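## Task

Using the blue marking gauge, scribe a single line that runs beside the board's curved edge for 20 cm or more, kept at the offset the blue gauge is set to, with no other marks anywhere on the board. Afterwards set the gauge down so it rests motionless on the bench, away from both the board and the bench dogs, staying put without the robot holding it. Finally release it and pull the grippers away.

## Robot and tools

Robot: two 7-joint arms, left_arm and right_arm, each ending in a two-finger gripper. The names do not refer to image sides. All positions share one world frame: origin on the table surface midway between the arm bases, +z up, +x pointing out across the table, left_arm sitting toward +y.

Gripper geometry: fingers extend along the gripper's own +z and open/close along its y. The reported hand point is the spot between the pads when shut; fingertips stick out about 19 mm past it when closed and 6 mm when wide open. Closing moves the tips roughly 13 mm farther from the arm, so keep that margin above any surface.

Tool execute_actions, argument actions: a list holding zero or one item. Empty list: no command, just returns the current state. Item with rows (1 to 15 rows) and optional steps (1 to 15, default 15): each row is applied for one control step of 1/30 s; if steps exceed the row count, the final row repeats. Item with only steps (up to 300): a wait measured from the previous result, and your reply time eats into it. Optional pictures (boolean) turns camera images on or off for that result; by default they come with every result. A refused call sends nothing.

Row layout: always 18 numbers, even when one arm is idle. First left_arm: 7 joint targets, then gripper position, then gripper speed; then the same 9 for right_arm. Joint numbers are absolute target angles in radians (not offsets), in the column order waist, shoulder, upper arm roll, elbow, forearm roll, wrist pitch, wrist roll, matching the Joint positions line. Stated ranges: waist, upper arm roll, forearm roll and wrist roll -69.115 to 69.115; shoulder -2.250 to 2.250; elbow -2.580 to 2.580; wrist pitch -2.100 to 2.100. A target more than 0.013 rad beyond a range end, and farther out than the joint's last reading, gets the call refused. True ends may differ from stated ones by up to 0.013 rad; a target past the true end is clipped there and a "joint sent to its limit" line appears (possibly about an earlier, still-running action). No such line does not prove more travel exists.

Gripper numbers, both in [-1, 1]: position is an absolute opening, +1 = 85 mm wide open, 0 ≈ 41 mm, pads touch near -0.8, -1 = squeeze until blocked. Speed sets how fast the gap changes: about 20 mm/s at -1, 85 at 0, 150 at +1. Grip force is not settable; a full close gives roughly 190 to 235 N per pad, a bit more on wide items. To grasp, send -1 and keep sending it. To release, send a position wider than the object. For a gentle grip, open, then close to just under the object width; each extra millimetre adds force. Fingers hold where they stopped until the position changes by 0.01 or more, but they re-close toward the request if the object yields, force drops or the object slips out. To leave a gripper unchanged, repeat its previous two numbers; a 0 is a real command.

Motion: joints are speed- and acceleration-limited and finish together. Each step, the target sent is kept within 0.304 rad of the measured angle (waist, shoulder, upper arm roll, elbow) or 0.266 rad (the three wrist-side joints), and the whole arm target is scaled back if it would put the hand more than 70 mm from where it is. Big moves may still be underway when a result arrives. Between calls the arms keep heading to the last row sent until everything is nearly still or a step is HELD; after that only a new action makes them continue.

Result lines: the state line (left_arm: … | right_arm: …) gives each hand's end_effector_position in metres and end_effector_quat_wxyz in the world frame; it can be off, more so at long reach. Joint positions and Joint velocities list each arm's joints in column order (rad, rad/s). Joint torques follow the same order, with per-arm offset, scale and noise. position_measured_pct ≈ 50 - 50 × finger position, so 0 means fully open; stopping short of the request below 90 means something is held or blocking, around 90 means pads met on nothing or something tiny. "joint command not followed" means the clearance check altered or blocked joint targets; HELD marks steps where your row was partly or wholly not sent. MOTOR HOT appears from 60 °C; at 75 °C an OVER-TEMPERATURE FAULT makes that arm sag until cool. Load limits: 48.6 N m for the first four joints, 30.6 N m for the last three, held weight included; reaching one triggers a TORQUE FAULT, stopping that arm 10 s and dropping the rest of the call.

Tool zoom_image: camera is cam_left_wrist or cam_right_wrist; region is [x0, y0, x1, y1] pixels of that camera's latest 504x504 image, top-left origin, at most 504 by 504. Both cameras sit on the wrists; their poses are computed from joint readings, with small calibration errors (about 0.5 degrees and 2.5 mm).

Tool finished_scene: argument scene, the integer number of the scene being closed. It is irreversible, reports success, and loads the next task. Replying without any tool call ends everything.

Avoid: knocking anything off the table, arms striking or pressing on each other, dropping or slamming the gauge, shoving hard, and extra marks on the board. Loose objects may occasionally get a small external nudge. The gauge must lie still on its own, clear of board and bench dogs, with both grippers open and withdrawn.

Each tool is called after ">>>" as name(argument=value, ...) on one line, values as JSON.

## Session

>>> execute_actions(actions=[])

Scene clock: 0.00 s of 4800.00 s.
left_arm: end_effector_position=(+0.2264, +0.2637, +0.2968) position_measured_pct=0.0 end_effector_quat_wxyz=(-0.193, +0.810, +0.551, +0.049) | right_arm: end_effector_position=(+0.7885, +0.2608, +0.1154) position_measured_pct=0.0 end_effector_quat_wxyz=(-0.298, +0.741, -0.017, +0.601)
Joint positions: left_arm=[ 0.162  0.075  0.375  1.898 -0.326  1.457  0.087] | right_arm=[-0.67   1.567  0.642  0.632  2.361  0.39   1.118]
Joint velocities: left_arm=[-0.001 -0.002 -0.    -0.    -0.     0.    -0.   ] | right_arm=[ 0.001  0.    -0.001 -0.001 -0.     0.001 -0.   ]
Joint torques (N m, as the joint torque sensors report them, + toward a larger angle): no reading
Motor temperatures (°C, as the motors report them): left_arm=[29 22 30 29 32 35 36] | right_arm=[27 27 25 28 32 33 40]

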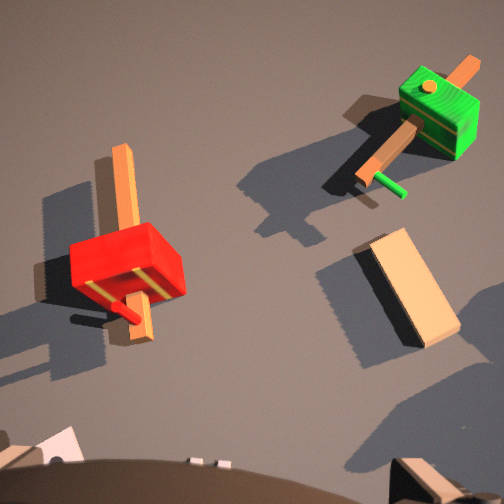

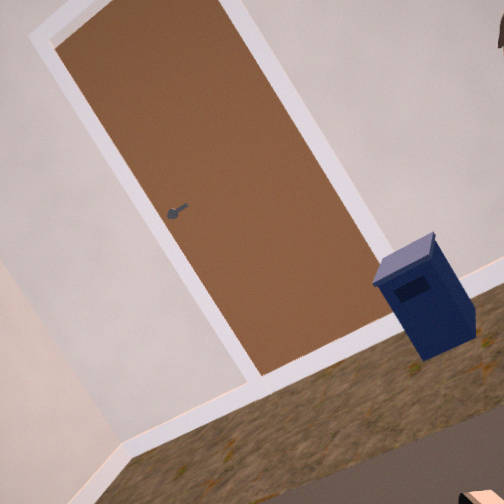

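>>> execute_actions(actions=[{"rows":[[0,0.2,0,1.3,0,1.5,0,1,0,0,0.2,0,1.3,0,1.5,0,1,0]]}], pictures=false)

>>> execute_actions(actions=[{"steps":150}])

Scene clock: 3.30 s of 4800.00 s.
left_arm: end_effector_position=(+0.3426, +0.2973, +0.3484) position_measured_pct=0.0 end_effector_quat_wxyz=(-0.039, +0.689, +0.724, +0.003) | right_arm: end_effector_position=(+0.8711, +0.0536, +0.2024) position_measured_pct=0.0 end_effector_quat_wxyz=(-0.349, +0.650, -0.299, +0.605)
Joint positions: left_arm=[ 0.034  0.175  0.086  1.527 -0.075  1.491  0.018] | right_arm=[-0.489  1.382  0.462  0.812  2.204  0.547  0.961]
Joint velocities: left_arm=[-0.138  0.105 -0.356 -0.907  0.313  0.035 -0.071] | right_arm=[ 0.423 -0.423 -0.419  0.421 -0.367  0.368 -0.369]
Joint torques (N m, as the joint torque sensors report them, + toward a larger angle): left_arm=[  0.35 -12.62   0.96  -8.47  -0.19   0.41   0.27] | right_arm=[ -0.18 -29.2    5.06  -8.56   0.37   2.97  -0.14]
Motor temperatures (°C, as the motors report them): left_arm=[29 22 30 29 32 35 36] | right_arm=[27 27 25 28 32 33 40]
Steps of this call (steps 1 to 84: nothing new was sent; steps 85 to 99: all 15 steps of this action). Readings (joint positions | what the end effector reports):
85: left_arm=[0.162 0.075 0.374 1.897 -0.325 1.458 0.087] | right_arm=[-0.668 1.565 0.641 0.633 2.360 0.391 1.117] | left_arm position_measured_pct=0.0 | right_arm position_measured_pct=0.0
86: left_arm=[0.158 0.078 0.370 1.891 -0.320 1.459 0.085] | right_arm=[-0.664 1.559 0.635 0.639 2.357 0.394 1.113] | left_arm position_measured_pct=0.0 | right_arm position_measured_pct=0.0
88: left_arm=[0.142 0.091 0.345 1.864 -0.297 1.462 0.078] | right_arm=[-0.640 1.533 0.609 0.663 2.336 0.415 1.092] | left_arm position_measured_pct=0.0 | right_arm position_measured_pct=0.0
92: left_arm=[0.086 0.135 0.228 1.746 -0.195 1.477 0.047] | right_arm=[-0.586 1.478 0.557 0.716 2.288 0.463 1.045] | left_arm position_measured_pct=0.0 | right_arm position_measured_pct=0.0
99: the state above

Scene clock: 8.30 s of 4800.00 s.
left_arm: end_effector_position=(+0.4123, +0.3286, +0.4112) position_measured_pct=0.0 end_effector_quat_wxyz=(+0.046, +0.647, +0.759, +0.054) | right_arm: end_effector_position=(+0.4057, -0.2364, +0.4112) position_measured_pct=0.0 end_effector_quat_wxyz=(+0.045, +0.634, +0.770, +0.055)
Joint positions: left_arm=[-0.   0.2 -0.   1.3  0.   1.5  0. ] | right_arm=[-0.   0.2  0.   1.3 -0.   1.5  0. ]
Joint velocities: left_arm=[ 0. -0. -0. -0. -0.  0. -0.] | right_arm=[-0.001  0.001  0.001  0.001 -0.     0.    -0.001]
Joint torques (N m, as the joint torque sensors report them, + toward a larger angle): left_arm=[  0.19 -14.22   0.19  -9.4   -0.19  -0.88   0.03] | right_arm=[ -0.17 -13.26   0.47  -9.2   -0.31  -0.14  -0.21]
Motor temperatures (°C, as the motors report them): left_arm=[29 22 30 29 32 35 36] | right_arm=[27 27 25 28 32 33 40]
Steps of this call (steps 1 to 105: the robot went on to your last target; steps 106 to 150: nothing new was sent). Readings (joint positions | what the end effector reports):
1: left_arm=[0.029 0.178 0.075 1.496 -0.064 1.492 0.015] | right_arm=[-0.475 1.368 0.448 0.826 2.192 0.559 0.949] | left_arm position_measured_pct=0.0 | right_arm position_measured_pct=0.0
2: left_arm=[0.025 0.182 0.063 1.466 -0.054 1.494 0.013] | right_arm=[-0.461 1.353 0.433 0.840 2.180 0.572 0.936] | left_arm position_measured_pct=0.0 | right_arm position_measured_pct=0.0
4: left_arm=[0.016 0.188 0.041 1.406 -0.035 1.496 0.008] | right_arm=[-0.432 1.324 0.405 0.869 2.154 0.597 0.911] | left_arm position_measured_pct=0.0 | right_arm position_measured_pct=0.0
8: left_arm=[0.003 0.197 0.006 1.320 -0.006 1.499 0.001] | right_arm=[-0.372 1.265 0.346 0.928 2.102 0.649 0.859] | left_arm position_measured_pct=0.0 | right_arm position_measured_pct=0.0
150: the state above
All arms were judged still, so your last target was given up. Only a new action makes them travel on or press farther. Fingers that are still opening or closing keep moving.
camera_calibration (this result's frames):
cam_left_wrist: T_world_to_cam=[[0.96238, 0.232464, 0.140657, -0.539439], [0.241763, -0.968894, -0.052863, 0.297772], [0.123993, 0.0848801, -0.988646, 0.474597], [0, 0, 0, 1]] pos_world=[0.388309, 0.373626, 0.560826]
cam_right_wrist: T_world_to_cam=[[0.98068, 0.139848, 0.136781, -0.412304], [0.148024, -0.987642, -0.0515035, -0.205983], [0.127888, 0.0707553, -0.989262, 0.521475], [0, 0, 0, 1]] pos_world=[0.368139, -0.182674, 0.561661]

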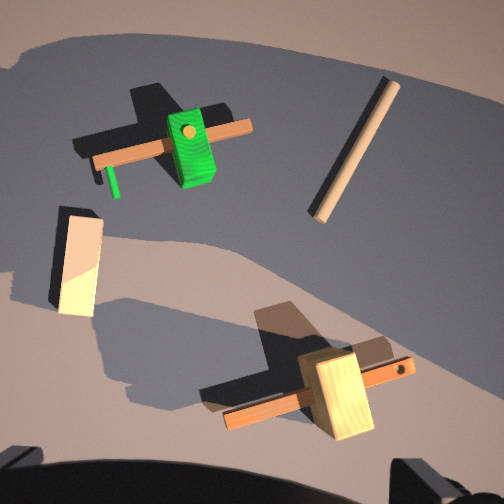

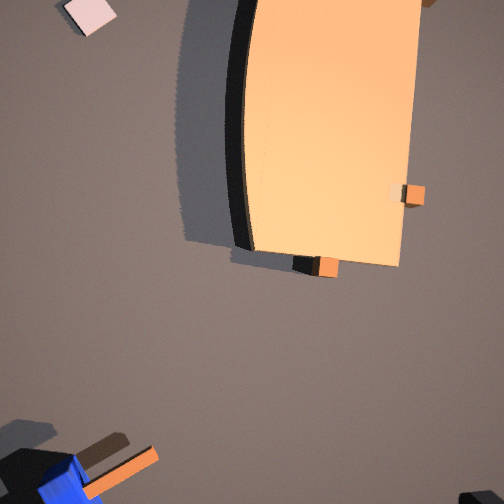

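>>> execute_actions(actions=[{"rows":[[0.7,0.35,0,1.1,0,1.6,0,1,0,0.45,0.1,0,1.45,0,1.59,0,1,0]]}], pictures=false)

>>> execute_actions(actions=[{"steps":50}])

Scene clock: 11.27 s of 4800.00 s.
left_arm: end_effector_position=(+0.4345, +0.1740, +0.4096) position_measured_pct=0.0 end_effector_quat_wxyz=(+0.040, +0.766, +0.640, +0.034) | right_arm: end_effector_position=(+0.3323, -0.3800, +0.4008) position_measured_pct=0.0 end_effector_quat_wxyz=(+0.011, +0.761, +0.649, +0.009)
Joint positions: left_arm=[ 0.34   0.31  -0.001  1.153 -0.     1.573 -0.   ] | right_arm=[ 0.351  0.119  0.     1.422  0.     1.573 -0.   ]
Joint velocities: left_arm=[ 0.828  0.131  0.002 -0.178  0.001  0.089  0.001] | right_arm=[ 0.815 -0.156  0.019  0.239  0.011  0.148 -0.001]
Joint torques (N m, as the joint torque sensors report them, + toward a larger angle): left_arm=[  0.23 -17.05   0.94  -9.43  -0.02  -0.67   0.2 ] | right_arm=[ -1.08 -11.43  -0.36  -8.54  -0.57   0.03  -0.12]
Motor temperatures (°C, as the motors report them): left_arm=[29 22 30 29 32 35 36] | right_arm=[27 27 25 28 32 33 40]
Steps of this call (steps 1 to 74: nothing new was sent; steps 75 to 89: all 15 steps of this action). Readings (joint positions | what the end effector reports):
75: left_arm=[0.002 0.201 -0.000 1.299 -0.000 1.500 0.000] | right_arm=[0.002 0.200 -0.000 1.301 -0.000 1.500 0.000] | left_arm position_measured_pct=0.0 | right_arm position_measured_pct=0.0
76: left_arm=[0.009 0.204 -0.001 1.295 -0.001 1.502 0.000] | right_arm=[0.009 0.197 -0.002 1.303 -0.001 1.501 0.000] | left_arm position_measured_pct=0.0 | right_arm position_measured_pct=0.0
78: left_arm=[0.039 0.219 -0.003 1.277 -0.001 1.511 0.000] | right_arm=[0.039 0.187 -0.003 1.317 -0.001 1.509 0.000] | left_arm position_measured_pct=0.0 | right_arm position_measured_pct=0.0
82: left_arm=[0.147 0.265 -0.001 1.217 -0.000 1.541 -0.000] | right_arm=[0.147 0.158 -0.001 1.361 -0.000 1.536 0.000] | left_arm position_measured_pct=0.0 | right_arm position_measured_pct=0.0
89: the state above

Scene clock: 12.93 s of 4800.00 s.
left_arm: end_effector_position=(+0.3759, +0.0123, +0.4079) position_measured_pct=0.0 end_effector_quat_wxyz=(+0.040, +0.869, +0.492, +0.023) | right_arm: end_effector_position=(+0.3069, -0.4114, +0.3987) position_measured_pct=0.0 end_effector_quat_wxyz=(+0.001, +0.792, +0.611, +0.000)
Joint positions: left_arm=[0.7  0.35 0.   1.1  0.   1.6  0.  ] | right_arm=[ 0.45  0.1  -0.    1.45  0.    1.59 -0.  ]
Joint velocities: left_arm=[ 0.     0.     0.     0.     0.     0.001 -0.   ] | right_arm=[ 0.    -0.     0.002  0.001 -0.     0.     0.001]
Joint torques (N m, as the joint torque sensors report them, + toward a larger angle): left_arm=[  0.09 -16.96   1.17  -8.93  -0.3   -0.54  -0.13] | right_arm=[ -0.16 -10.86   0.45  -8.91  -0.12   0.28  -0.16]
Motor temperatures (°C, as the motors report them): left_arm=[29 22 30 29 32 35 36] | right_arm=[27 27 25 28 32 33 40]
Steps of this call (steps 1 to 45: the robot went on to your last target; steps 46 to 50: nothing new was sent). Readings (joint positions | what the end effector reports):
1: left_arm=[0.368 0.314 -0.001 1.148 -0.000 1.576 -0.000] | right_arm=[0.377 0.114 0.001 1.429 0.001 1.578 -0.000] | left_arm position_measured_pct=0.0 | right_arm position_measured_pct=0.0
2: left_arm=[0.395 0.318 -0.001 1.143 -0.000 1.578 -0.000] | right_arm=[0.398 0.110 0.001 1.436 0.001 1.582 -0.000] | left_arm position_measured_pct=0.0 | right_arm position_measured_pct=0.0
4: left_arm=[0.450 0.324 -0.001 1.134 -0.000 1.583 -0.000] | right_arm=[0.428 0.104 0.002 1.445 0.001 1.588 -0.000] | left_arm position_measured_pct=0.0 | right_arm position_measured_pct=0.0
8: left_arm=[0.560 0.336 -0.000 1.119 -0.000 1.590 -0.000] | right_arm=[0.443 0.101 0.001 1.450 0.000 1.590 -0.000] | left_arm position_measured_pct=0.0 | right_arm position_measured_pct=0.0
50: the state above
All arms were judged still, so your last target was given up. Only a new action makes them travel on or press farther. Fingers that are still opening or closing keep moving.
camera_calibration (this result's frames):
cam_left_wrist: T_world_to_cam=[[0.890798, -0.445164, 0.0911454, -0.375021], [-0.441624, -0.895387, -0.0570101, 0.257609], [0.106989, 0.0105324, -0.994204, 0.512276], [0, 0, 0, 1]] pos_world=[0.393026, 0.0583179, 0.558175]
cam_right_wrist: T_world_to_cam=[[0.952979, -0.303024, -0.00260353, -0.407328], [-0.302832, -0.951992, -0.0447743, -0.214484], [0.0110891, 0.0434574, -0.998994, 0.562591], [0, 0, 0, 1]] pos_world=[0.316984, -0.352066, 0.551361]

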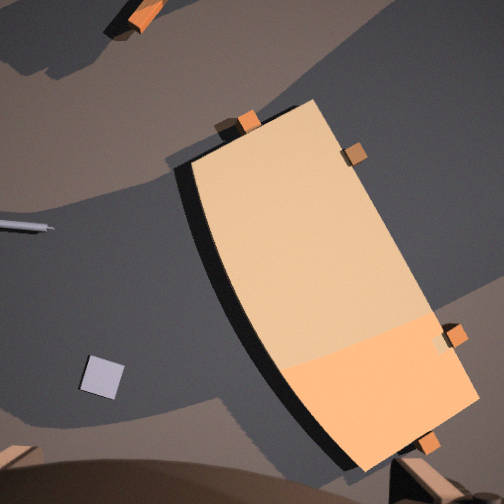

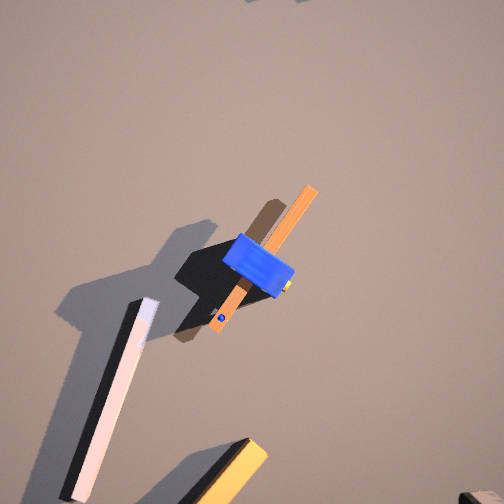

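>>> execute_actions(actions=[{"rows":[[-0.3,0.2,0,1.3,0,1.5,0,1,0,0.241,0.33,0,2.0235,0,0.788,2.268,1,0]]}], pictures=false)

>>> execute_actions(actions=[{"steps":90}])

Scene clock: 19.47 s of 4800.00 s.
left_arm: end_effector_position=(+0.4125, +0.1695, +0.4109) position_measured_pct=0.0 end_effector_quat_wxyz=(+0.050, +0.772, +0.633, +0.040) | right_arm: end_effector_position=(+0.2916, -0.3562, +0.2436) position_measured_pct=0.0 end_effector_quat_wxyz=(-0.084, +0.638, +0.764, -0.056)
Joint positions: left_arm=[ 0.357  0.241  0.     1.247  0.     1.526 -0.   ] | right_arm=[ 0.299  0.266 -0.     1.775 -0.     1.304  0.285]
Joint velocities: left_arm=[-0.857 -0.133 -0.002  0.184 -0.001 -0.092 -0.   ] | right_arm=[-0.222  0.246  0.     0.91  -0.001 -0.82   0.818]
Joint torques (N m, as the joint torque sensors report them, + toward a larger angle): left_arm=[  0.66 -15.6    0.42  -9.37  -0.12  -0.36   0.02] | right_arm=[  0.7  -12.64   0.62  -7.2   -0.23   0.88  -0.3 ]
Motor temperatures (°C, as the motors report them): left_arm=[29 22 30 29 32 35 36] | right_arm=[27 27 25 28 32 33 40]
Steps of this call (steps 1 to 90: nothing new was sent; then 3.03 s passed at rest; steps 91 to 105: all 15 steps of this action). Readings (joint positions | what the end effector reports):
91: left_arm=[0.698 0.349 0.000 1.101 0.000 1.600 -0.000] | right_arm=[0.449 0.101 0.000 1.451 0.000 1.589 0.001] | left_arm position_measured_pct=0.0 | right_arm position_measured_pct=0.0
92: left_arm=[0.692 0.346 0.002 1.105 0.001 1.598 -0.000] | right_arm=[0.444 0.105 0.001 1.456 0.001 1.585 0.005] | left_arm position_measured_pct=0.0 | right_arm position_measured_pct=0.0
94: left_arm=[0.662 0.331 0.003 1.123 0.002 1.589 -0.000] | right_arm=[0.423 0.127 0.002 1.482 0.001 1.562 0.028] | left_arm position_measured_pct=0.0 | right_arm position_measured_pct=0.0
98: left_arm=[0.554 0.286 0.001 1.182 0.000 1.559 -0.000] | right_arm=[0.366 0.191 0.000 1.579 -0.000 1.476 0.113] | left_arm position_measured_pct=0.0 | right_arm position_measured_pct=0.0
105: the state above

Scene clock: 22.47 s of 4800.00 s.
left_arm: end_effector_position=(+0.3792, +0.4564, +0.4112) position_measured_pct=0.0 end_effector_quat_wxyz=(+0.037, +0.526, +0.848, +0.060) | right_arm: end_effector_position=(+0.3257, -0.3387, +0.1499) position_measured_pct=0.0 end_effector_quat_wxyz=(+0.000, -0.319, +0.948, -0.000)
Joint positions: left_arm=[-0.3  0.2 -0.   1.3  0.   1.5  0. ] | right_arm=[0.241 0.33  0.    2.023 0.    0.788 2.268]
Joint velocities: left_arm=[-0.     0.001 -0.    -0.    -0.     0.     0.001] | right_arm=[ 0.    -0.     0.     0.    -0.001 -0.     0.   ]
Joint torques (N m, as the joint torque sensors report them, + toward a larger angle): left_arm=[  0.04 -13.78   1.    -9.17  -0.33  -0.75  -0.1 ] | right_arm=[  0.05 -12.85   0.5   -5.78  -0.07   0.33  -0.1 ]
Motor temperatures (°C, as the motors report them): left_arm=[29 22 30 29 32 35 36] | right_arm=[27 27 25 28 32 33 40]
Steps of this call (steps 1 to 75: the robot went on to your last target; steps 76 to 90: nothing new was sent). Readings (joint positions | what the end effector reports):
1: left_arm=[0.328 0.236 0.000 1.253 0.000 1.523 -0.000] | right_arm=[0.292 0.274 -0.000 1.806 -0.000 1.275 0.313] | left_arm position_measured_pct=0.0 | right_arm position_measured_pct=0.0
2: left_arm=[0.300 0.233 0.000 1.258 0.000 1.521 -0.000] | right_arm=[0.285 0.282 -0.000 1.837 -0.000 1.243 0.346] | left_arm position_measured_pct=0.0 | right_arm position_measured_pct=0.0
4: left_arm=[0.242 0.226 0.000 1.267 0.000 1.516 -0.000] | right_arm=[0.271 0.298 -0.000 1.898 -0.000 1.166 0.422] | left_arm position_measured_pct=0.0 | right_arm position_measured_pct=0.0
8: left_arm=[0.126 0.217 0.000 1.279 0.000 1.510 -0.000] | right_arm=[0.253 0.317 -0.000 1.976 -0.000 1.005 0.584] | left_arm position_measured_pct=0.0 | right_arm position_measured_pct=0.0
90: the state above
All arms were judged still, so your last target was given up. Only a new action makes them travel on or press farther. Fingers that are still opening or closing keep moving.
camera_calibration (this result's frames):
cam_left_wrist: T_world_to_cam=[[0.850699, 0.506484, 0.140657, -0.619977], [0.517293, -0.854174, -0.0528632, 0.272796], [0.0933713, 0.117732, -0.988646, 0.464474], [0, 0, 0, 1]] pos_world=[0.34293, 0.49234, 0.560826]
cam_right_wrist: T_world_to_cam=[[-0.563265, 0.826265, -0.00425061, 0.472741], [0.825557, 0.562553, -0.0446171, -0.00524981], [-0.0344744, -0.0286404, -0.998995, 0.301069], [0, 0, 0, 1]] pos_world=[0.280992, -0.379034, 0.302541]

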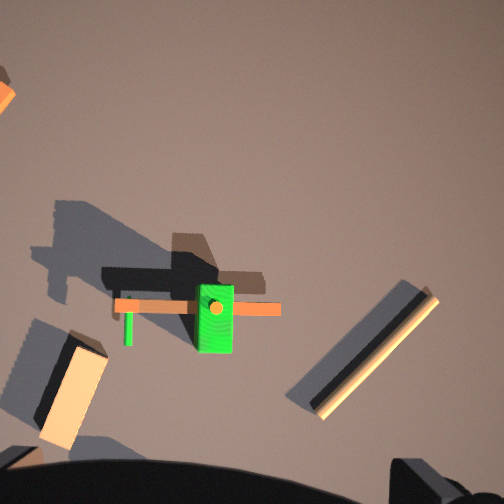

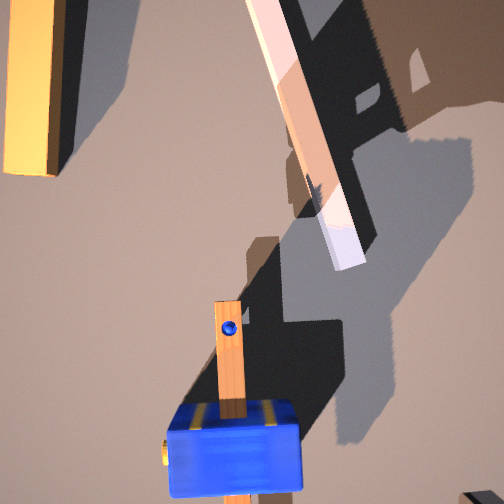

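>>> execute_actions(actions=[{"rows":[[-0.3,0.2,0,1.3,0,1.5,0,1,0,0.261,0.478,0,2.0515,0,0.612,2.29,1,0]]}])

Scene clock: 26.40 s of 4800.00 s.
left_arm: end_effector_position=(+0.3792, +0.4564, +0.4112) position_measured_pct=0.0 end_effector_quat_wxyz=(+0.037, +0.526, +0.848, +0.060) | right_arm: end_effector_position=(+0.3402, -0.3468, +0.0908) position_measured_pct=0.0 end_effector_quat_wxyz=(+0.001, -0.320, +0.947, -0.000)
Joint positions: left_arm=[-0.3  0.2  0.   1.3  0.   1.5  0. ] | right_arm=[0.261 0.476 0.    2.051 0.    0.612 2.29 ]
Joint velocities: left_arm=[-0.001  0.001  0.     0.    -0.    -0.001  0.001] | right_arm=[ 0.004  0.022 -0.    -0.    -0.    -0.001 -0.001]
Joint torques (N m, as the joint torque sensors report them, + toward a larger angle): left_arm=[  0.33 -13.48   0.74  -9.42  -0.32  -0.58   0.42] | right_arm=[  0.19 -14.3    0.31  -4.6   -0.05   0.21  -0.16]
Motor temperatures (°C, as the motors report them): left_arm=[29 22 30 29 32 35 36] | right_arm=[27 27 25 28 32 33 40]
Steps of this call (steps 1 to 90: nothing new was sent; then 0.43 s passed at rest; steps 91 to 105: all 15 steps of this action). Readings (joint positions | what the end effector reports):
91: left_arm=[-0.300 0.200 -0.000 1.300 0.000 1.500 -0.000] | right_arm=[0.241 0.331 -0.000 2.024 -0.000 0.787 2.268] | left_arm position_measured_pct=0.0 | right_arm position_measured_pct=0.0
92: left_arm=[-0.300 0.200 -0.000 1.300 0.000 1.500 -0.000] | right_arm=[0.242 0.338 -0.000 2.024 -0.000 0.781 2.269] | left_arm position_measured_pct=0.0 | right_arm position_measured_pct=0.0
94: left_arm=[-0.300 0.200 0.000 1.300 0.000 1.500 -0.000] | right_arm=[0.246 0.369 -0.000 2.029 -0.000 0.750 2.273] | left_arm position_measured_pct=0.0 | right_arm position_measured_pct=0.0
98: left_arm=[-0.300 0.200 0.000 1.300 0.000 1.500 -0.000] | right_arm=[0.258 0.453 0.000 2.047 0.000 0.643 2.286] | left_arm position_measured_pct=0.0 | right_arm position_measured_pct=0.0
105: the state above
camera_calibration (this result's frames):
cam_left_wrist: T_world_to_cam=[[0.8507, 0.506484, 0.140657, -0.619977], [0.517293, -0.854174, -0.052863, 0.272796], [0.0933716, 0.117732, -0.988646, 0.464474], [0, 0, 0, 1]] pos_world=[0.34293, 0.49234, 0.560826]
cam_right_wrist: T_world_to_cam=[[-0.565222, 0.824918, -0.00577136, 0.487646], [0.824319, 0.564513, -0.0426979, -0.0144171], [-0.0319643, -0.0288913, -0.999071, 0.241331], [0, 0, 0, 1]] pos_world=[0.295227, -0.387157, 0.243306]

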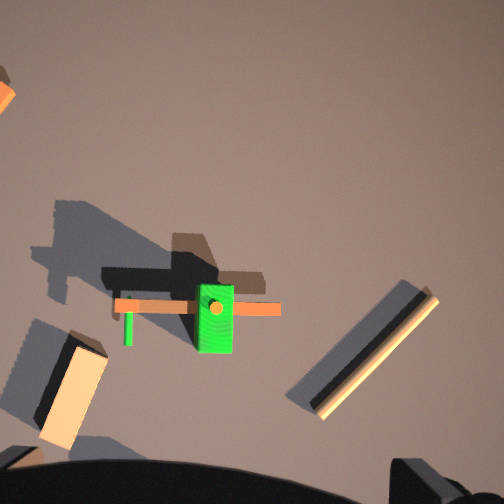

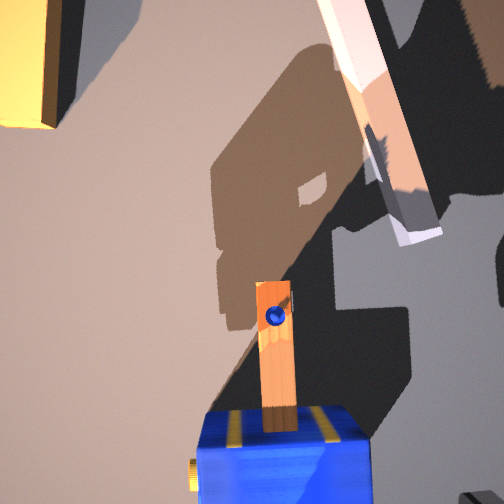

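>>> execute_actions(actions=[{"rows":[[-0.3,0.2,0,1.3,0,1.5,0,1,0,0.42,0.478,0,2.0515,0,0.612,2.29,1,0]]}])

Scene clock: 28.83 s of 4800.00 s.
left_arm: end_effector_position=(+0.3792, +0.4564, +0.4112) position_measured_pct=0.0 end_effector_quat_wxyz=(+0.037, +0.526, +0.848, +0.060) | right_arm: end_effector_position=(+0.3274, -0.4040, +0.0898) position_measured_pct=0.0 end_effector_quat_wxyz=(+0.000, -0.245, +0.969, -0.000)
Joint positions: left_arm=[-0.3  0.2  0.   1.3  0.   1.5  0. ] | right_arm=[ 0.417  0.478  0.     2.052 -0.     0.612  2.29 ]
Joint velocities: left_arm=[-0.     0.001  0.     0.     0.     0.001  0.001] | right_arm=[ 0.027  0.    -0.001 -0.002  0.001 -0.001  0.001]
Joint torques (N m, as the joint torque sensors report them, + toward a larger angle): left_arm=[  0.02 -14.53   0.64  -9.09  -0.13  -0.75   0.18] | right_arm=[  0.08 -14.32   0.5   -4.75  -0.22   0.13  -0.26]
Motor temperatures (°C, as the motors report them): left_arm=[29 22 30 29 32 35 36] | right_arm=[27 27 25 28 32 33 40]
Steps of this call (steps 1 to 15: the robot went on to your last target; steps 16 to 58: nothing new was sent; steps 59 to 73: all 15 steps of this action). Readings (joint positions | what the end effector reports):
59: left_arm=[-0.300 0.200 0.000 1.300 0.000 1.500 -0.000] | right_arm=[0.263 0.478 -0.000 2.051 -0.000 0.612 2.290] | left_arm position_measured_pct=0.0 | right_arm position_measured_pct=0.0
60: left_arm=[-0.300 0.200 0.000 1.300 0.000 1.500 0.000] | right_arm=[0.270 0.478 -0.001 2.051 -0.000 0.612 2.290] | left_arm position_measured_pct=0.0 | right_arm position_measured_pct=0.0
62: left_arm=[-0.300 0.200 0.000 1.300 0.000 1.500 -0.000] | right_arm=[0.300 0.478 -0.002 2.051 -0.001 0.612 2.290] | left_arm position_measured_pct=0.0 | right_arm position_measured_pct=0.0
66: left_arm=[-0.300 0.200 0.000 1.300 0.000 1.500 -0.000] | right_arm=[0.389 0.478 0.001 2.051 0.001 0.612 2.290] | left_arm position_measured_pct=0.0 | right_arm position_measured_pct=0.0
73: the state above
camera_calibration (this result's frames):
cam_left_wrist: T_world_to_cam=[[0.8507, 0.506484, 0.140657, -0.619976], [0.517293, -0.854174, -0.0528629, 0.272796], [0.0933714, 0.117731, -0.988646, 0.464474], [0, 0, 0, 1]] pos_world=[0.34293, 0.49234, 0.560826]
cam_right_wrist: T_world_to_cam=[[-0.429905, 0.902864, -0.00426364, 0.514667], [0.902054, 0.429308, -0.044639, -0.051504], [-0.0384725, -0.0230365, -0.998994, 0.242834], [0, 0, 0, 1]] pos_world=[0.27706, -0.436969, 0.242485]

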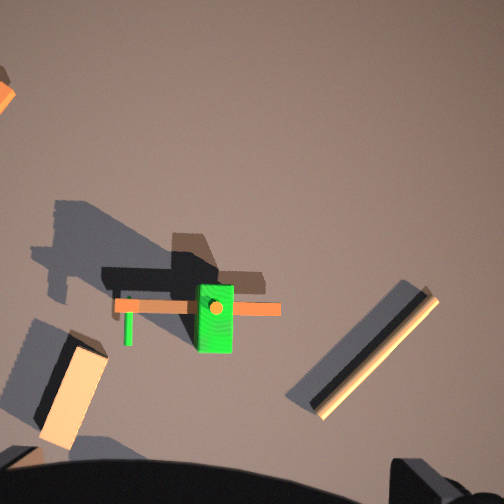

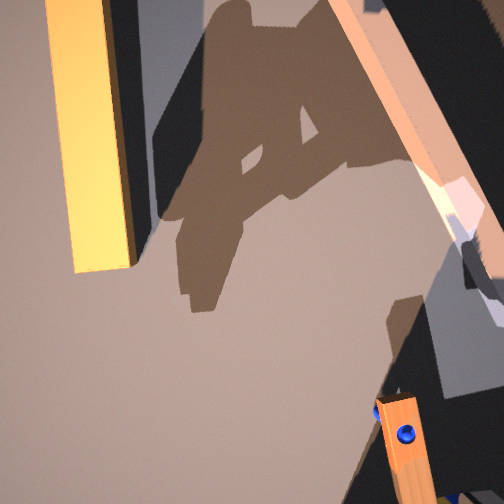

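>>> zoom_image(camera="cam_right_wrist", region=[340,370,470,500])

>>> zoom_image(camera="cam_left_wrist", region=[20,200,260,380])

Region (340, 370, 470, 500) of cam_right_wrist's 504x504 image, scaled by 3.877.

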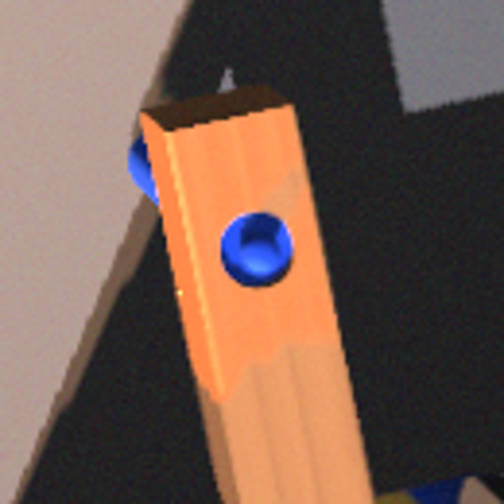

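Region (20, 200, 260, 380) of cam_left_wrist's 504x504 image, scaled by 2.100; it fills the top 378 rows of this view, and the rest is white.

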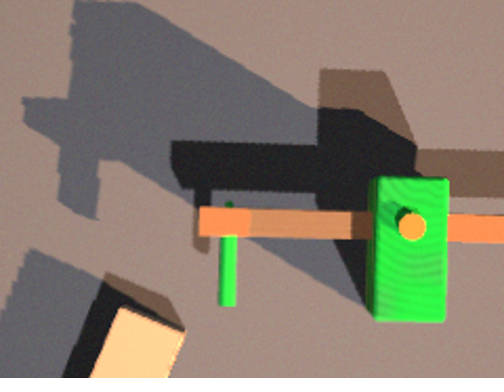

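>>> execute_actions(actions=[{"rows":[[-0.3,0.2,0,1.3,0,1.5,0,1,0,0.261,0.478,0,2.0515,0,0.612,3.86,0.2,0]]}], pictures=false)

>>> execute_actions(actions=[{"steps":50}], pictures=false)

>>> execute_actions(actions=[{"rows":[[-0.3,0.2,0,1.3,0,1.5,0,1,0,0.261,0.549,0,2.077,0,0.515,3.86,0.2,0]]}], pictures=false)

>>> execute_actions(actions=[{"rows":[[-0.3,0.2,0,1.3,0,1.5,0,1,0,0.261,0.549,0,2.077,0,0.515,3.86,-1,0]]}])

Scene clock: 38.50 s of 4800.00 s.
left_arm: end_effector_position=(+0.3792, +0.4564, +0.4112) position_measured_pct=0.0 end_effector_quat_wxyz=(+0.037, +0.526, +0.848, +0.060) | right_arm: end_effector_position=(+0.3392, -0.3506, +0.0898) position_measured_pct=36.5 end_effector_quat_wxyz=(+0.000, -0.538, +0.843, +0.000)
Joint positions: left_arm=[-0.3  0.2  0.   1.3  0.   1.5 -0. ] | right_arm=[ 0.271  0.478 -0.     2.051 -0.     0.612  2.785]
Joint velocities: left_arm=[ 0.001 -0.    -0.    -0.     0.    -0.001 -0.   ] | right_arm=[-0.076  0.001  0.002 -0.001  0.     0.     1.216]
Joint torques (N m, as the joint torque sensors report them, + toward a larger angle): left_arm=[  0.19 -14.19   0.72  -9.04  -0.3   -0.54  -0.14] | right_arm=[  0.07 -14.35   0.32  -4.73  -0.11   0.29  -0.23]
Motor temperatures (°C, as the motors report them): left_arm=[29 23 30 29 32 35 36] | right_arm=[27 27 25 28 32 33 40]
Steps of this call (steps 1 to 15: the robot went on to your last target; steps 16 to 90: nothing new was sent; then 6.17 s passed at rest; steps 91 to 105: all 15 steps of this action). Readings (joint positions | what the end effector reports):
91: left_arm=[-0.300 0.200 0.000 1.300 0.000 1.500 -0.000] | right_arm=[0.418 0.478 0.000 2.052 0.000 0.612 2.291] | left_arm position_measured_pct=0.0 | right_arm position_measured_pct=0.0
92: left_arm=[-0.300 0.200 0.000 1.300 0.000 1.500 -0.000] | right_arm=[0.411 0.478 0.001 2.052 0.000 0.612 2.299] | left_arm position_measured_pct=0.0 | right_arm position_measured_pct=0.8
94: left_arm=[-0.300 0.200 -0.000 1.300 0.000 1.500 0.000] | right_arm=[0.381 0.478 0.002 2.052 0.001 0.612 2.344] | left_arm position_measured_pct=0.0 | right_arm position_measured_pct=4.8
98: left_arm=[-0.300 0.200 0.000 1.300 0.000 1.500 -0.000] | right_arm=[0.314 0.478 -0.001 2.051 -0.000 0.612 2.501] | left_arm position_measured_pct=0.0 | right_arm position_measured_pct=16.3
105: the state above

Scene clock: 40.17 s of 4800.00 s.
left_arm: end_effector_position=(+0.3792, +0.4564, +0.4112) position_measured_pct=0.0 end_effector_quat_wxyz=(+0.037, +0.526, +0.848, +0.060) | right_arm: end_effector_position=(+0.3397, -0.3469, +0.0898) position_measured_pct=40.1 end_effector_quat_wxyz=(-0.000, +0.896, -0.444, +0.000)
Joint positions: left_arm=[-0.3  0.2  0.   1.3  0.   1.5 -0. ] | right_arm=[0.261 0.478 0.    2.051 0.    0.612 3.86 ]
Joint velocities: left_arm=[-0.    -0.001 -0.    -0.     0.     0.    -0.002] | right_arm=[ 0.     0.     0.001 -0.    -0.    -0.     0.001]
Joint torques (N m, as the joint torque sensors report them, + toward a larger angle): left_arm=[  0.46 -13.57   0.76  -9.25  -0.18  -0.46   0.19] | right_arm=[ -0.16 -14.2    0.45  -4.81  -0.12   0.35  -0.16]
Motor temperatures (°C, as the motors report them): left_arm=[29 23 30 29 32 35 36] | right_arm=[27 27 25 28 32 33 40]
Steps of this call (steps 1 to 45: the robot went on to your last target; steps 46 to 50: nothing new was sent). Readings (joint positions | what the end effector reports):
1: left_arm=[-0.300 0.200 0.000 1.300 0.000 1.500 -0.000] | right_arm=[0.269 0.478 -0.000 2.051 -0.000 0.612 2.826] | left_arm position_measured_pct=0.0 | right_arm position_measured_pct=38.1
2: left_arm=[-0.300 0.200 0.000 1.300 0.000 1.500 0.000] | right_arm=[0.267 0.478 -0.000 2.051 -0.000 0.612 2.867] | left_arm position_measured_pct=0.0 | right_arm position_measured_pct=39.3
4: left_arm=[-0.300 0.200 0.000 1.300 0.000 1.500 0.000] | right_arm=[0.265 0.478 -0.000 2.051 -0.000 0.612 2.948] | left_arm position_measured_pct=0.0 | right_arm position_measured_pct=39.7
8: left_arm=[-0.300 0.200 0.000 1.300 0.000 1.500 -0.000] | right_arm=[0.262 0.478 -0.000 2.051 -0.000 0.612 3.111] | left_arm position_measured_pct=0.0 | right_arm position_measured_pct=40.1
50: the state above
All arms were judged still, so your last target was given up. Only a new action makes them travel on or press farther. Fingers that are still opening or closing keep moving.

Scene clock: 40.67 s of 4800.00 s.
left_arm: end_effector_position=(+0.3792, +0.4564, +0.4112) position_measured_pct=0.0 end_effector_quat_wxyz=(+0.037, +0.526, +0.848, +0.060) | right_arm: end_effector_position=(+0.3404, -0.3469, +0.0592) position_measured_pct=40.1 end_effector_quat_wxyz=(-0.000, +0.896, -0.444, +0.001)
Joint positions: left_arm=[-0.3  0.2 -0.   1.3  0.   1.5 -0. ] | right_arm=[ 0.261  0.548 -0.     2.077 -0.     0.515  3.86 ]
Joint velocities: left_arm=[-0.    -0.002  0.    -0.    -0.     0.001  0.001] | right_arm=[ 0.     0.006 -0.    -0.001  0.001 -0.     0.002]
Joint torques (N m, as the joint torque sensors report them, + toward a larger angle): left_arm=[  0.27 -14.05   0.85  -9.21  -0.18  -0.32   0.  ] | right_arm=[ -0.04 -14.93   0.45  -3.99  -0.11   0.16  -0.31]
Motor temperatures (°C, as the motors report them): left_arm=[29 23 30 29 32 35 36] | right_arm=[27 27 25 28 32 33 40]
Steps of this call (steps 1 to 15: all 15 steps of this action). Readings (joint positions | what the end effector reports):
1: left_arm=[-0.300 0.200 0.000 1.300 0.000 1.500 0.000] | right_arm=[0.261 0.479 0.000 2.052 -0.000 0.611 3.860] | left_arm position_measured_pct=0.0 | right_arm position_measured_pct=40.1
2: left_arm=[-0.300 0.200 -0.000 1.300 0.000 1.500 -0.000] | right_arm=[0.261 0.486 0.000 2.053 0.000 0.604 3.860] | left_arm position_measured_pct=0.0 | right_arm position_measured_pct=40.1
4: left_arm=[-0.300 0.200 0.000 1.300 0.000 1.500 -0.000] | right_arm=[0.261 0.515 0.000 2.063 0.000 0.568 3.860] | left_arm position_measured_pct=0.0 | right_arm position_measured_pct=40.1
8: left_arm=[-0.300 0.200 -0.000 1.300 0.000 1.500 0.000] | right_arm=[0.261 0.544 -0.000 2.076 -0.000 0.518 3.860] | left_arm position_measured_pct=0.0 | right_arm position_measured_pct=40.1
15: the state above

Scene clock: 41.17 s of 4800.00 s.
left_arm: end_effector_position=(+0.3792, +0.4564, +0.4112) position_measured_pct=0.0 end_effector_quat_wxyz=(+0.037, +0.526, +0.848, +0.060) | right_arm: end_effector_position=(+0.3402, -0.3470, +0.0594) position_measured_pct=67.9 end_effector_quat_wxyz=(-0.000, +0.896, -0.444, +0.000)
Joint positions: left_arm=[-0.3  0.2  0.   1.3  0.   1.5  0. ] | right_arm=[0.261 0.548 0.    2.077 0.    0.516 3.86 ]
Joint velocities: left_arm=[ 0.    -0.    -0.     0.     0.    -0.001 -0.   ] | right_arm=[-0.     0.    -0.     0.    -0.001 -0.001 -0.   ]
Joint torques (N m, as the joint torque sensors report them, + toward a larger angle): left_arm=[  0.27 -13.53   0.58  -9.48  -0.22  -0.5    0.1 ] | right_arm=[ -0.08 -13.98   0.17  -3.99  -0.11  -0.21  -0.14]
Motor temperatures (°C, as the motors report them): left_arm=[29 23 30 29 32 35 36] | right_arm=[27 27 25 28 32 33 40]
Steps of this call (steps 1 to 15: all 15 steps of this action). Readings (joint positions | what the end effector reports):
1: left_arm=[-0.300 0.200 0.000 1.300 0.000 1.500 -0.000] | right_arm=[0.261 0.548 -0.000 2.077 -0.000 0.515 3.860] | left_arm position_measured_pct=0.0 | right_arm position_measured_pct=40.1
2: left_arm=[-0.300 0.200 0.000 1.300 0.000 1.500 -0.000] | right_arm=[0.261 0.549 -0.000 2.077 -0.000 0.515 3.860] | left_arm position_measured_pct=0.0 | right_arm position_measured_pct=40.5
4: left_arm=[-0.300 0.200 0.000 1.300 0.000 1.500 0.000] | right_arm=[0.261 0.549 -0.000 2.077 0.000 0.515 3.860] | left_arm position_measured_pct=0.0 | right_arm position_measured_pct=44.8
8: left_arm=[-0.300 0.200 0.000 1.300 0.000 1.500 -0.000] | right_arm=[0.261 0.549 0.000 2.077 0.000 0.515 3.860] | left_arm position_measured_pct=0.0 | right_arm position_measured_pct=56.0
15: the state above
camera_calibration (this result's frames):
cam_left_wrist: T_world_to_cam=[[0.8507, 0.506484, 0.140657, -0.619977], [0.517293, -0.854174, -0.0528631, 0.272796], [0.0933713, 0.117732, -0.988646, 0.464474], [0, 0, 0, 1]] pos_world=[0.34293, 0.49234, 0.560826]
cam_right_wrist: T_world_to_cam=[[-0.825668, -0.564135, -0.00482721, 0.0941524], [-0.563382, 0.824953, -0.045311, 0.547049], [0.0295437, -0.0346923, -0.998961, 0.187048], [0, 0, 0, 1]] pos_world=[0.38041, -0.391686, 0.212095]

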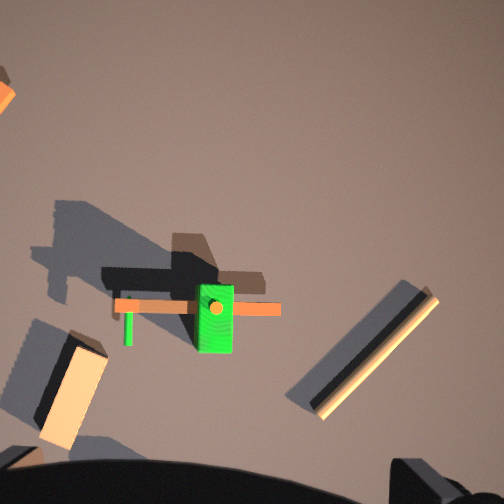

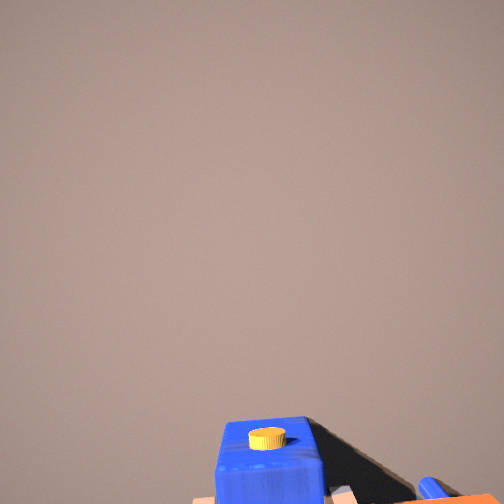

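>>> execute_actions(actions=[{"rows":[[-0.3,0.2,0,1.3,0,1.5,0,1,0,0.261,0.45,0,2.05,0,-0.6,4.712,-1,0]]}], pictures=false)

>>> execute_actions(actions=[{"steps":35}], pictures=false)

>>> execute_actions(actions=[{"rows":[[-0.3,0.2,0,1.3,0,1.5,0,1,0,0.261,0.9,0,2.359,0,-1.83,4.712,-1,0]]}], pictures=false)

>>> execute_actions(actions=[{"steps":45}], pictures=false)

>>> execute_actions(actions=[{"rows":[[-0.3,0.2,0,1.3,0,1.5,0,1,0,0.261,1.301,0,2.359,0,-1.83,4.712,-1,0]]}], pictures=false)

>>> execute_actions(actions=[{"steps":35}])

Scene clock: 45.87 s of 4800.00 s.
left_arm: end_effector_position=(+0.3792, +0.4564, +0.4112) position_measured_pct=0.0 end_effector_quat_wxyz=(+0.037, +0.526, +0.848, +0.060) | right_arm: end_effector_position=(+0.5143, -0.3587, +0.1523) position_measured_pct=67.9 end_effector_quat_wxyz=(-0.044, +0.933, -0.203, +0.295)
Joint positions: left_arm=[-0.3  0.2 -0.   1.3  0.   1.5 -0. ] | right_arm=[ 0.261  0.459  0.     2.052 -0.     0.024  4.351]
Joint velocities: left_arm=[ 0.    -0.    -0.    -0.    -0.     0.     0.001] | right_arm=[-0.    -0.055 -0.001 -0.016  0.002 -1.215  1.214]
Joint torques (N m, as the joint torque sensors report them, + toward a larger angle): left_arm=[ -0.35 -13.96   0.93  -9.22   0.13  -0.64   0.12] | right_arm=[ -0.1  -15.94   0.55  -6.48   0.03  -1.6   -0.1 ]
Motor temperatures (°C, as the motors report them): left_arm=[29 23 30 30 32 35 36] | right_arm=[27 27 25 28 32 33 40]
Steps of this call (steps 1 to 15: the robot went on to your last target; steps 16 to 90: nothing new was sent; then 1.20 s passed at rest; steps 91 to 105: all 15 steps of this action). Readings (joint positions | what the end effector reports):
91: left_arm=[-0.300 0.200 0.000 1.300 0.000 1.500 -0.000] | right_arm=[0.261 0.547 0.000 2.077 0.000 0.514 3.861] | left_arm position_measured_pct=0.0 | right_arm position_measured_pct=67.9
92: left_arm=[-0.300 0.200 0.000 1.300 0.000 1.500 -0.000] | right_arm=[0.261 0.542 0.000 2.077 -0.000 0.505 3.871] | left_arm position_measured_pct=0.0 | right_arm position_measured_pct=67.9
94: left_arm=[-0.300 0.200 0.000 1.300 0.000 1.500 -0.000] | right_arm=[0.261 0.522 0.000 2.073 -0.000 0.455 3.921] | left_arm position_measured_pct=0.0 | right_arm position_measured_pct=67.9
98: left_arm=[-0.300 0.200 0.000 1.300 0.000 1.500 0.000] | right_arm=[0.261 0.485 0.000 2.060 -0.000 0.305 4.070] | left_arm position_measured_pct=0.0 | right_arm position_measured_pct=67.9
105: the state above

Scene clock: 47.03 s of 4800.00 s.
left_arm: end_effector_position=(+0.3792, +0.4564, +0.4112) position_measured_pct=0.0 end_effector_quat_wxyz=(+0.037, +0.526, +0.848, +0.060) | right_arm: end_effector_position=(+0.6306, -0.3666, +0.3112) position_measured_pct=67.9 end_effector_quat_wxyz=(+0.020, +0.813, -0.028, +0.581)
Joint positions: left_arm=[-0.3  0.2  0.   1.3  0.   1.5 -0. ] | right_arm=[ 0.261  0.45   0.     2.05  -0.    -0.6    4.712]
Joint velocities: left_arm=[ 0.    -0.001 -0.    -0.    -0.    -0.    -0.   ] | right_arm=[-0.     0.    -0.001 -0.001 -0.001  0.001 -0.   ]
Joint torques (N m, as the joint torque sensors report them, + toward a larger angle): left_arm=[ -0.02 -13.37   0.67  -9.39  -0.29  -0.73   0.01] | right_arm=[  0.   -17.23   0.62  -8.04  -0.18  -2.71  -0.14]
Motor temperatures (°C, as the motors report them): left_arm=[29 23 30 30 32 35 36] | right_arm=[27 27 25 28 32 33 40]
Steps of this call (steps 1 to 35: the robot went on to your last target). Readings (joint positions | what the end effector reports):
1: left_arm=[-0.300 0.200 0.000 1.300 0.000 1.500 -0.000] | right_arm=[0.261 0.457 0.000 2.052 -0.000 -0.017 4.392] | left_arm position_measured_pct=0.0 | right_arm position_measured_pct=67.9
2: left_arm=[-0.300 0.200 0.000 1.300 0.000 1.500 0.000] | right_arm=[0.261 0.456 -0.000 2.051 0.000 -0.057 4.432] | left_arm position_measured_pct=0.0 | right_arm position_measured_pct=67.9
4: left_arm=[-0.300 0.200 -0.000 1.300 0.000 1.500 -0.000] | right_arm=[0.261 0.454 -0.000 2.051 0.000 -0.138 4.513] | left_arm position_measured_pct=0.0 | right_arm position_measured_pct=67.9
8: left_arm=[-0.300 0.200 -0.000 1.300 0.000 1.500 0.000] | right_arm=[0.261 0.452 -0.000 2.050 0.000 -0.301 4.633] | left_arm position_measured_pct=0.0 | right_arm position_measured_pct=67.9
35: the state above

Scene clock: 47.53 s of 4800.00 s.
left_arm: end_effector_position=(+0.3792, +0.4564, +0.4112) position_measured_pct=0.0 end_effector_quat_wxyz=(+0.037, +0.526, +0.848, +0.060) | right_arm: end_effector_position=(+0.5606, -0.3618, +0.1261) position_measured_pct=67.9 end_effector_quat_wxyz=(+0.016, +0.873, -0.030, +0.486)
Joint positions: left_arm=[-0.3  0.2  0.   1.3  0.   1.5  0. ] | right_arm=[ 0.261  0.724 -0.     2.25   0.    -0.847  4.712]
Joint velocities: left_arm=[-0.001 -0.    -0.     0.     0.    -0.     0.   ] | right_arm=[-0.001  0.782 -0.001  0.469 -0.    -0.929  0.   ]
Joint torques (N m, as the joint torque sensors report them, + toward a larger angle): left_arm=[ -0.24 -14.19   0.82  -9.68  -0.26  -0.36   0.  ] | right_arm=[ -0.13 -17.48   0.56  -3.39  -0.15  -2.19  -0.21]
Motor temperatures (°C, as the motors report them): left_arm=[29 23 30 30 32 35 36] | right_arm=[27 27 25 28 32 33 40]
Steps of this call (steps 1 to 15: all 15 steps of this action). Readings (joint positions | what the end effector reports):
1: left_arm=[-0.300 0.200 -0.000 1.300 0.000 1.500 -0.000] | right_arm=[0.261 0.451 0.000 2.051 0.000 -0.601 4.712] | left_arm position_measured_pct=0.0 | right_arm position_measured_pct=67.9
2: left_arm=[-0.300 0.200 -0.000 1.300 0.000 1.500 0.000] | right_arm=[0.261 0.458 0.000 2.055 0.000 -0.607 4.712] | left_arm position_measured_pct=0.0 | right_arm position_measured_pct=67.9
4: left_arm=[-0.300 0.200 -0.000 1.300 0.000 1.500 0.000] | right_arm=[0.261 0.487 0.000 2.081 0.000 -0.631 4.712] | left_arm position_measured_pct=0.0 | right_arm position_measured_pct=67.9
8: left_arm=[-0.300 0.200 0.000 1.300 0.000 1.500 -0.000] | right_arm=[0.261 0.565 0.000 2.149 0.000 -0.697 4.712] | left_arm position_measured_pct=0.0 | right_arm position_measured_pct=67.9
15: the state above

Scene clock: 49.03 s of 4800.00 s.
left_arm: end_effector_position=(+0.3792, +0.4564, +0.4112) position_measured_pct=0.0 end_effector_quat_wxyz=(+0.037, +0.526, +0.848, +0.060) | right_arm: end_effector_position=(+0.5659, -0.3622, +0.2782) position_measured_pct=67.9 end_effector_quat_wxyz=(+0.025, +0.655, -0.022, +0.755)
Joint positions: left_arm=[-0.3  0.2  0.   1.3  0.   1.5 -0. ] | right_arm=[ 0.261  0.9    0.     2.359  0.    -1.83   4.712]
Joint velocities: left_arm=[-0.  0.  0. -0.  0.  0. -0.] | right_arm=[ 0.     0.    -0.001 -0.002 -0.001  0.    -0.   ]
Joint torques (N m, as the joint torque sensors report them, + toward a larger angle): left_arm=[  0.14 -13.84   0.    -9.32  -0.03  -0.75   0.27] | right_arm=[ -0.04 -17.87   0.57  -1.38  -0.11  -2.91  -0.29]
Motor temperatures (°C, as the motors report them): left_arm=[29 23 30 30 32 35 36] | right_arm=[27 28 25 28 32 33 40]
Steps of this call (steps 1 to 45: the robot went on to your last target). Readings (joint positions | what the end effector reports):
1: left_arm=[-0.300 0.200 0.000 1.300 0.000 1.500 0.000] | right_arm=[0.261 0.751 -0.000 2.266 0.000 -0.881 4.712] | left_arm position_measured_pct=0.0 | right_arm position_measured_pct=67.9
2: left_arm=[-0.300 0.200 0.000 1.300 0.000 1.500 -0.000] | right_arm=[0.261 0.777 -0.000 2.283 -0.000 -0.920 4.712] | left_arm position_measured_pct=0.0 | right_arm position_measured_pct=67.9
4: left_arm=[-0.300 0.200 0.000 1.300 0.000 1.500 -0.000] | right_arm=[0.261 0.819 -0.000 2.311 0.000 -0.999 4.712] | left_arm position_measured_pct=0.0 | right_arm position_measured_pct=67.9
8: left_arm=[-0.300 0.200 0.000 1.300 0.000 1.500 0.000] | right_arm=[0.261 0.868 -0.000 2.342 -0.000 -1.162 4.712] | left_arm position_measured_pct=0.0 | right_arm position_measured_pct=67.9
45: the state above
All arms were judged still, so your last target was given up. Only a new action makes them travel on or press farther. Fingers that are still opening or closing keep moving.

Scene clock: 49.53 s of 4800.00 s.
left_arm: end_effector_position=(+0.3792, +0.4564, +0.4112) position_measured_pct=0.0 end_effector_quat_wxyz=(+0.037, +0.526, +0.848, +0.060) | right_arm: end_effector_position=(+0.5371, -0.3602, +0.1001) position_measured_pct=67.9 end_effector_quat_wxyz=(+0.022, +0.761, -0.026, +0.648)
Joint positions: left_arm=[-0.3  0.2  0.   1.3  0.   1.5 -0. ] | right_arm=[ 0.261  1.202  0.     2.358  0.    -1.83   4.712]
Joint velocities: left_arm=[-0.001 -0.     0.     0.     0.     0.     0.001] | right_arm=[-0.     0.714 -0.001  0.002  0.002  0.001  0.   ]
Joint torques (N m, as the joint torque sensors report them, + toward a larger angle): left_arm=[  0.29 -13.77   0.66  -9.92  -0.33  -0.65   0.  ] | right_arm=[ -0.1  -18.83   0.69   1.32  -0.16  -2.76  -0.21]
Motor temperatures (°C, as the motors report them): left_arm=[29 23 30 30 32 35 36] | right_arm=[27 28 25 28 32 33 40]
Steps of this call (steps 1 to 15: all 15 steps of this action). Readings (joint positions | what the end effector reports):
1: left_arm=[-0.300 0.200 0.000 1.300 0.000 1.500 -0.000] | right_arm=[0.261 0.901 0.000 2.359 0.000 -1.830 4.712] | left_arm position_measured_pct=0.0 | right_arm position_measured_pct=67.9
2: left_arm=[-0.300 0.200 0.000 1.300 0.000 1.500 -0.000] | right_arm=[0.261 0.908 0.000 2.359 0.000 -1.831 4.712] | left_arm position_measured_pct=0.0 | right_arm position_measured_pct=67.9
4: left_arm=[-0.300 0.200 0.000 1.300 0.000 1.500 -0.000] | right_arm=[0.261 0.938 0.000 2.358 -0.000 -1.832 4.712] | left_arm position_measured_pct=0.0 | right_arm position_measured_pct=67.9
8: left_arm=[-0.300 0.200 0.000 1.300 0.000 1.500 -0.000] | right_arm=[0.261 1.035 0.000 2.358 0.000 -1.830 4.712] | left_arm position_measured_pct=0.0 | right_arm position_measured_pct=67.9
15: the state above

Scene clock: 50.70 s of 4800.00 s.
left_arm: end_effector_position=(+0.3792, +0.4564, +0.4112) position_measured_pct=0.0 end_effector_quat_wxyz=(+0.037, +0.526, +0.848, +0.060) | right_arm: end_effector_position=(+0.5159, -0.3588, +0.0444) position_measured_pct=67.9 end_effector_quat_wxyz=(+0.020, +0.792, -0.027, +0.610)
Joint positions: left_arm=[-0.3  0.2  0.   1.3  0.   1.5  0. ] | right_arm=[ 0.261  1.301  0.     2.359  0.    -1.83   4.712]
Joint velocities: left_arm=[-0. -0. -0.  0. -0. -0.  0.] | right_arm=[ 0.    -0.001 -0.     0.002  0.    -0.    -0.   ]
Joint torques (N m, as the joint torque sensors report them, + toward a larger angle): left_arm=[  0.35 -14.13   0.38  -9.3   -0.33  -0.42  -0.23] | right_arm=[  0.13 -17.45   0.78   2.12  -0.15  -2.3   -0.18]
Motor temperatures (°C, as the motors report them): left_arm=[29 23 30 30 32 35 36] | right_arm=[27 28 25 28 32 33 40]
Steps of this call (steps 1 to 30: the robot went on to your last target; steps 31 to 35: nothing new was sent). Readings (joint positions | what the end effector reports):
1: left_arm=[-0.300 0.200 0.000 1.300 0.000 1.500 -0.000] | right_arm=[0.261 1.225 -0.000 2.359 0.000 -1.830 4.712] | left_arm position_measured_pct=0.0 | right_arm position_measured_pct=67.9
2: left_arm=[-0.300 0.200 -0.000 1.300 0.000 1.500 -0.000] | right_arm=[0.261 1.246 -0.000 2.359 -0.000 -1.830 4.712] | left_arm position_measured_pct=0.0 | right_arm position_measured_pct=67.9
4: left_arm=[-0.300 0.200 0.000 1.300 0.000 1.500 0.000] | right_arm=[0.261 1.277 -0.000 2.359 0.000 -1.829 4.712] | left_arm position_measured_pct=0.0 | right_arm position_measured_pct=67.9
8: left_arm=[-0.300 0.200 0.000 1.300 0.000 1.500 -0.000] | right_arm=[0.261 1.295 -0.000 2.359 0.000 -1.830 4.712] | left_arm position_measured_pct=0.0 | right_arm position_measured_pct=67.9
35: the state above
All arms were judged still, so your last target was given up. Only a new action makes them travel on or press farther. Fingers that are still opening or closing keep moving.
camera_calibration (this result's frames):
cam_left_wrist: T_world_to_cam=[[0.8507, 0.506484, 0.140657, -0.619976], [0.517293, -0.854174, -0.0528631, 0.272796], [0.0933712, 0.117731, -0.988646, 0.464474], [0, 0, 0, 1]] pos_world=[0.34293, 0.49234, 0.560826]
cam_right_wrist: T_world_to_cam=[[-0.0765416, -0.995758, -0.0510603, -0.306801], [-0.207736, 0.066013, -0.975955, 0.240636], [0.975186, -0.0640941, -0.211907, -0.366905], [0, 0, 0, 1]] pos_world=[0.384306, -0.344901, 0.141434]

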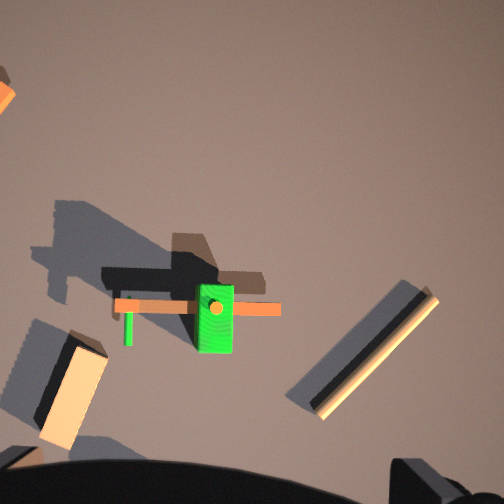

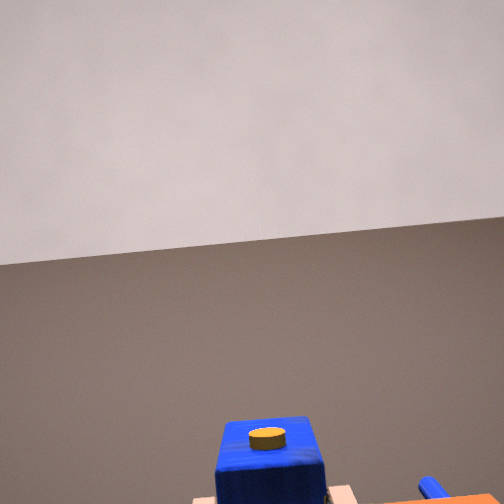

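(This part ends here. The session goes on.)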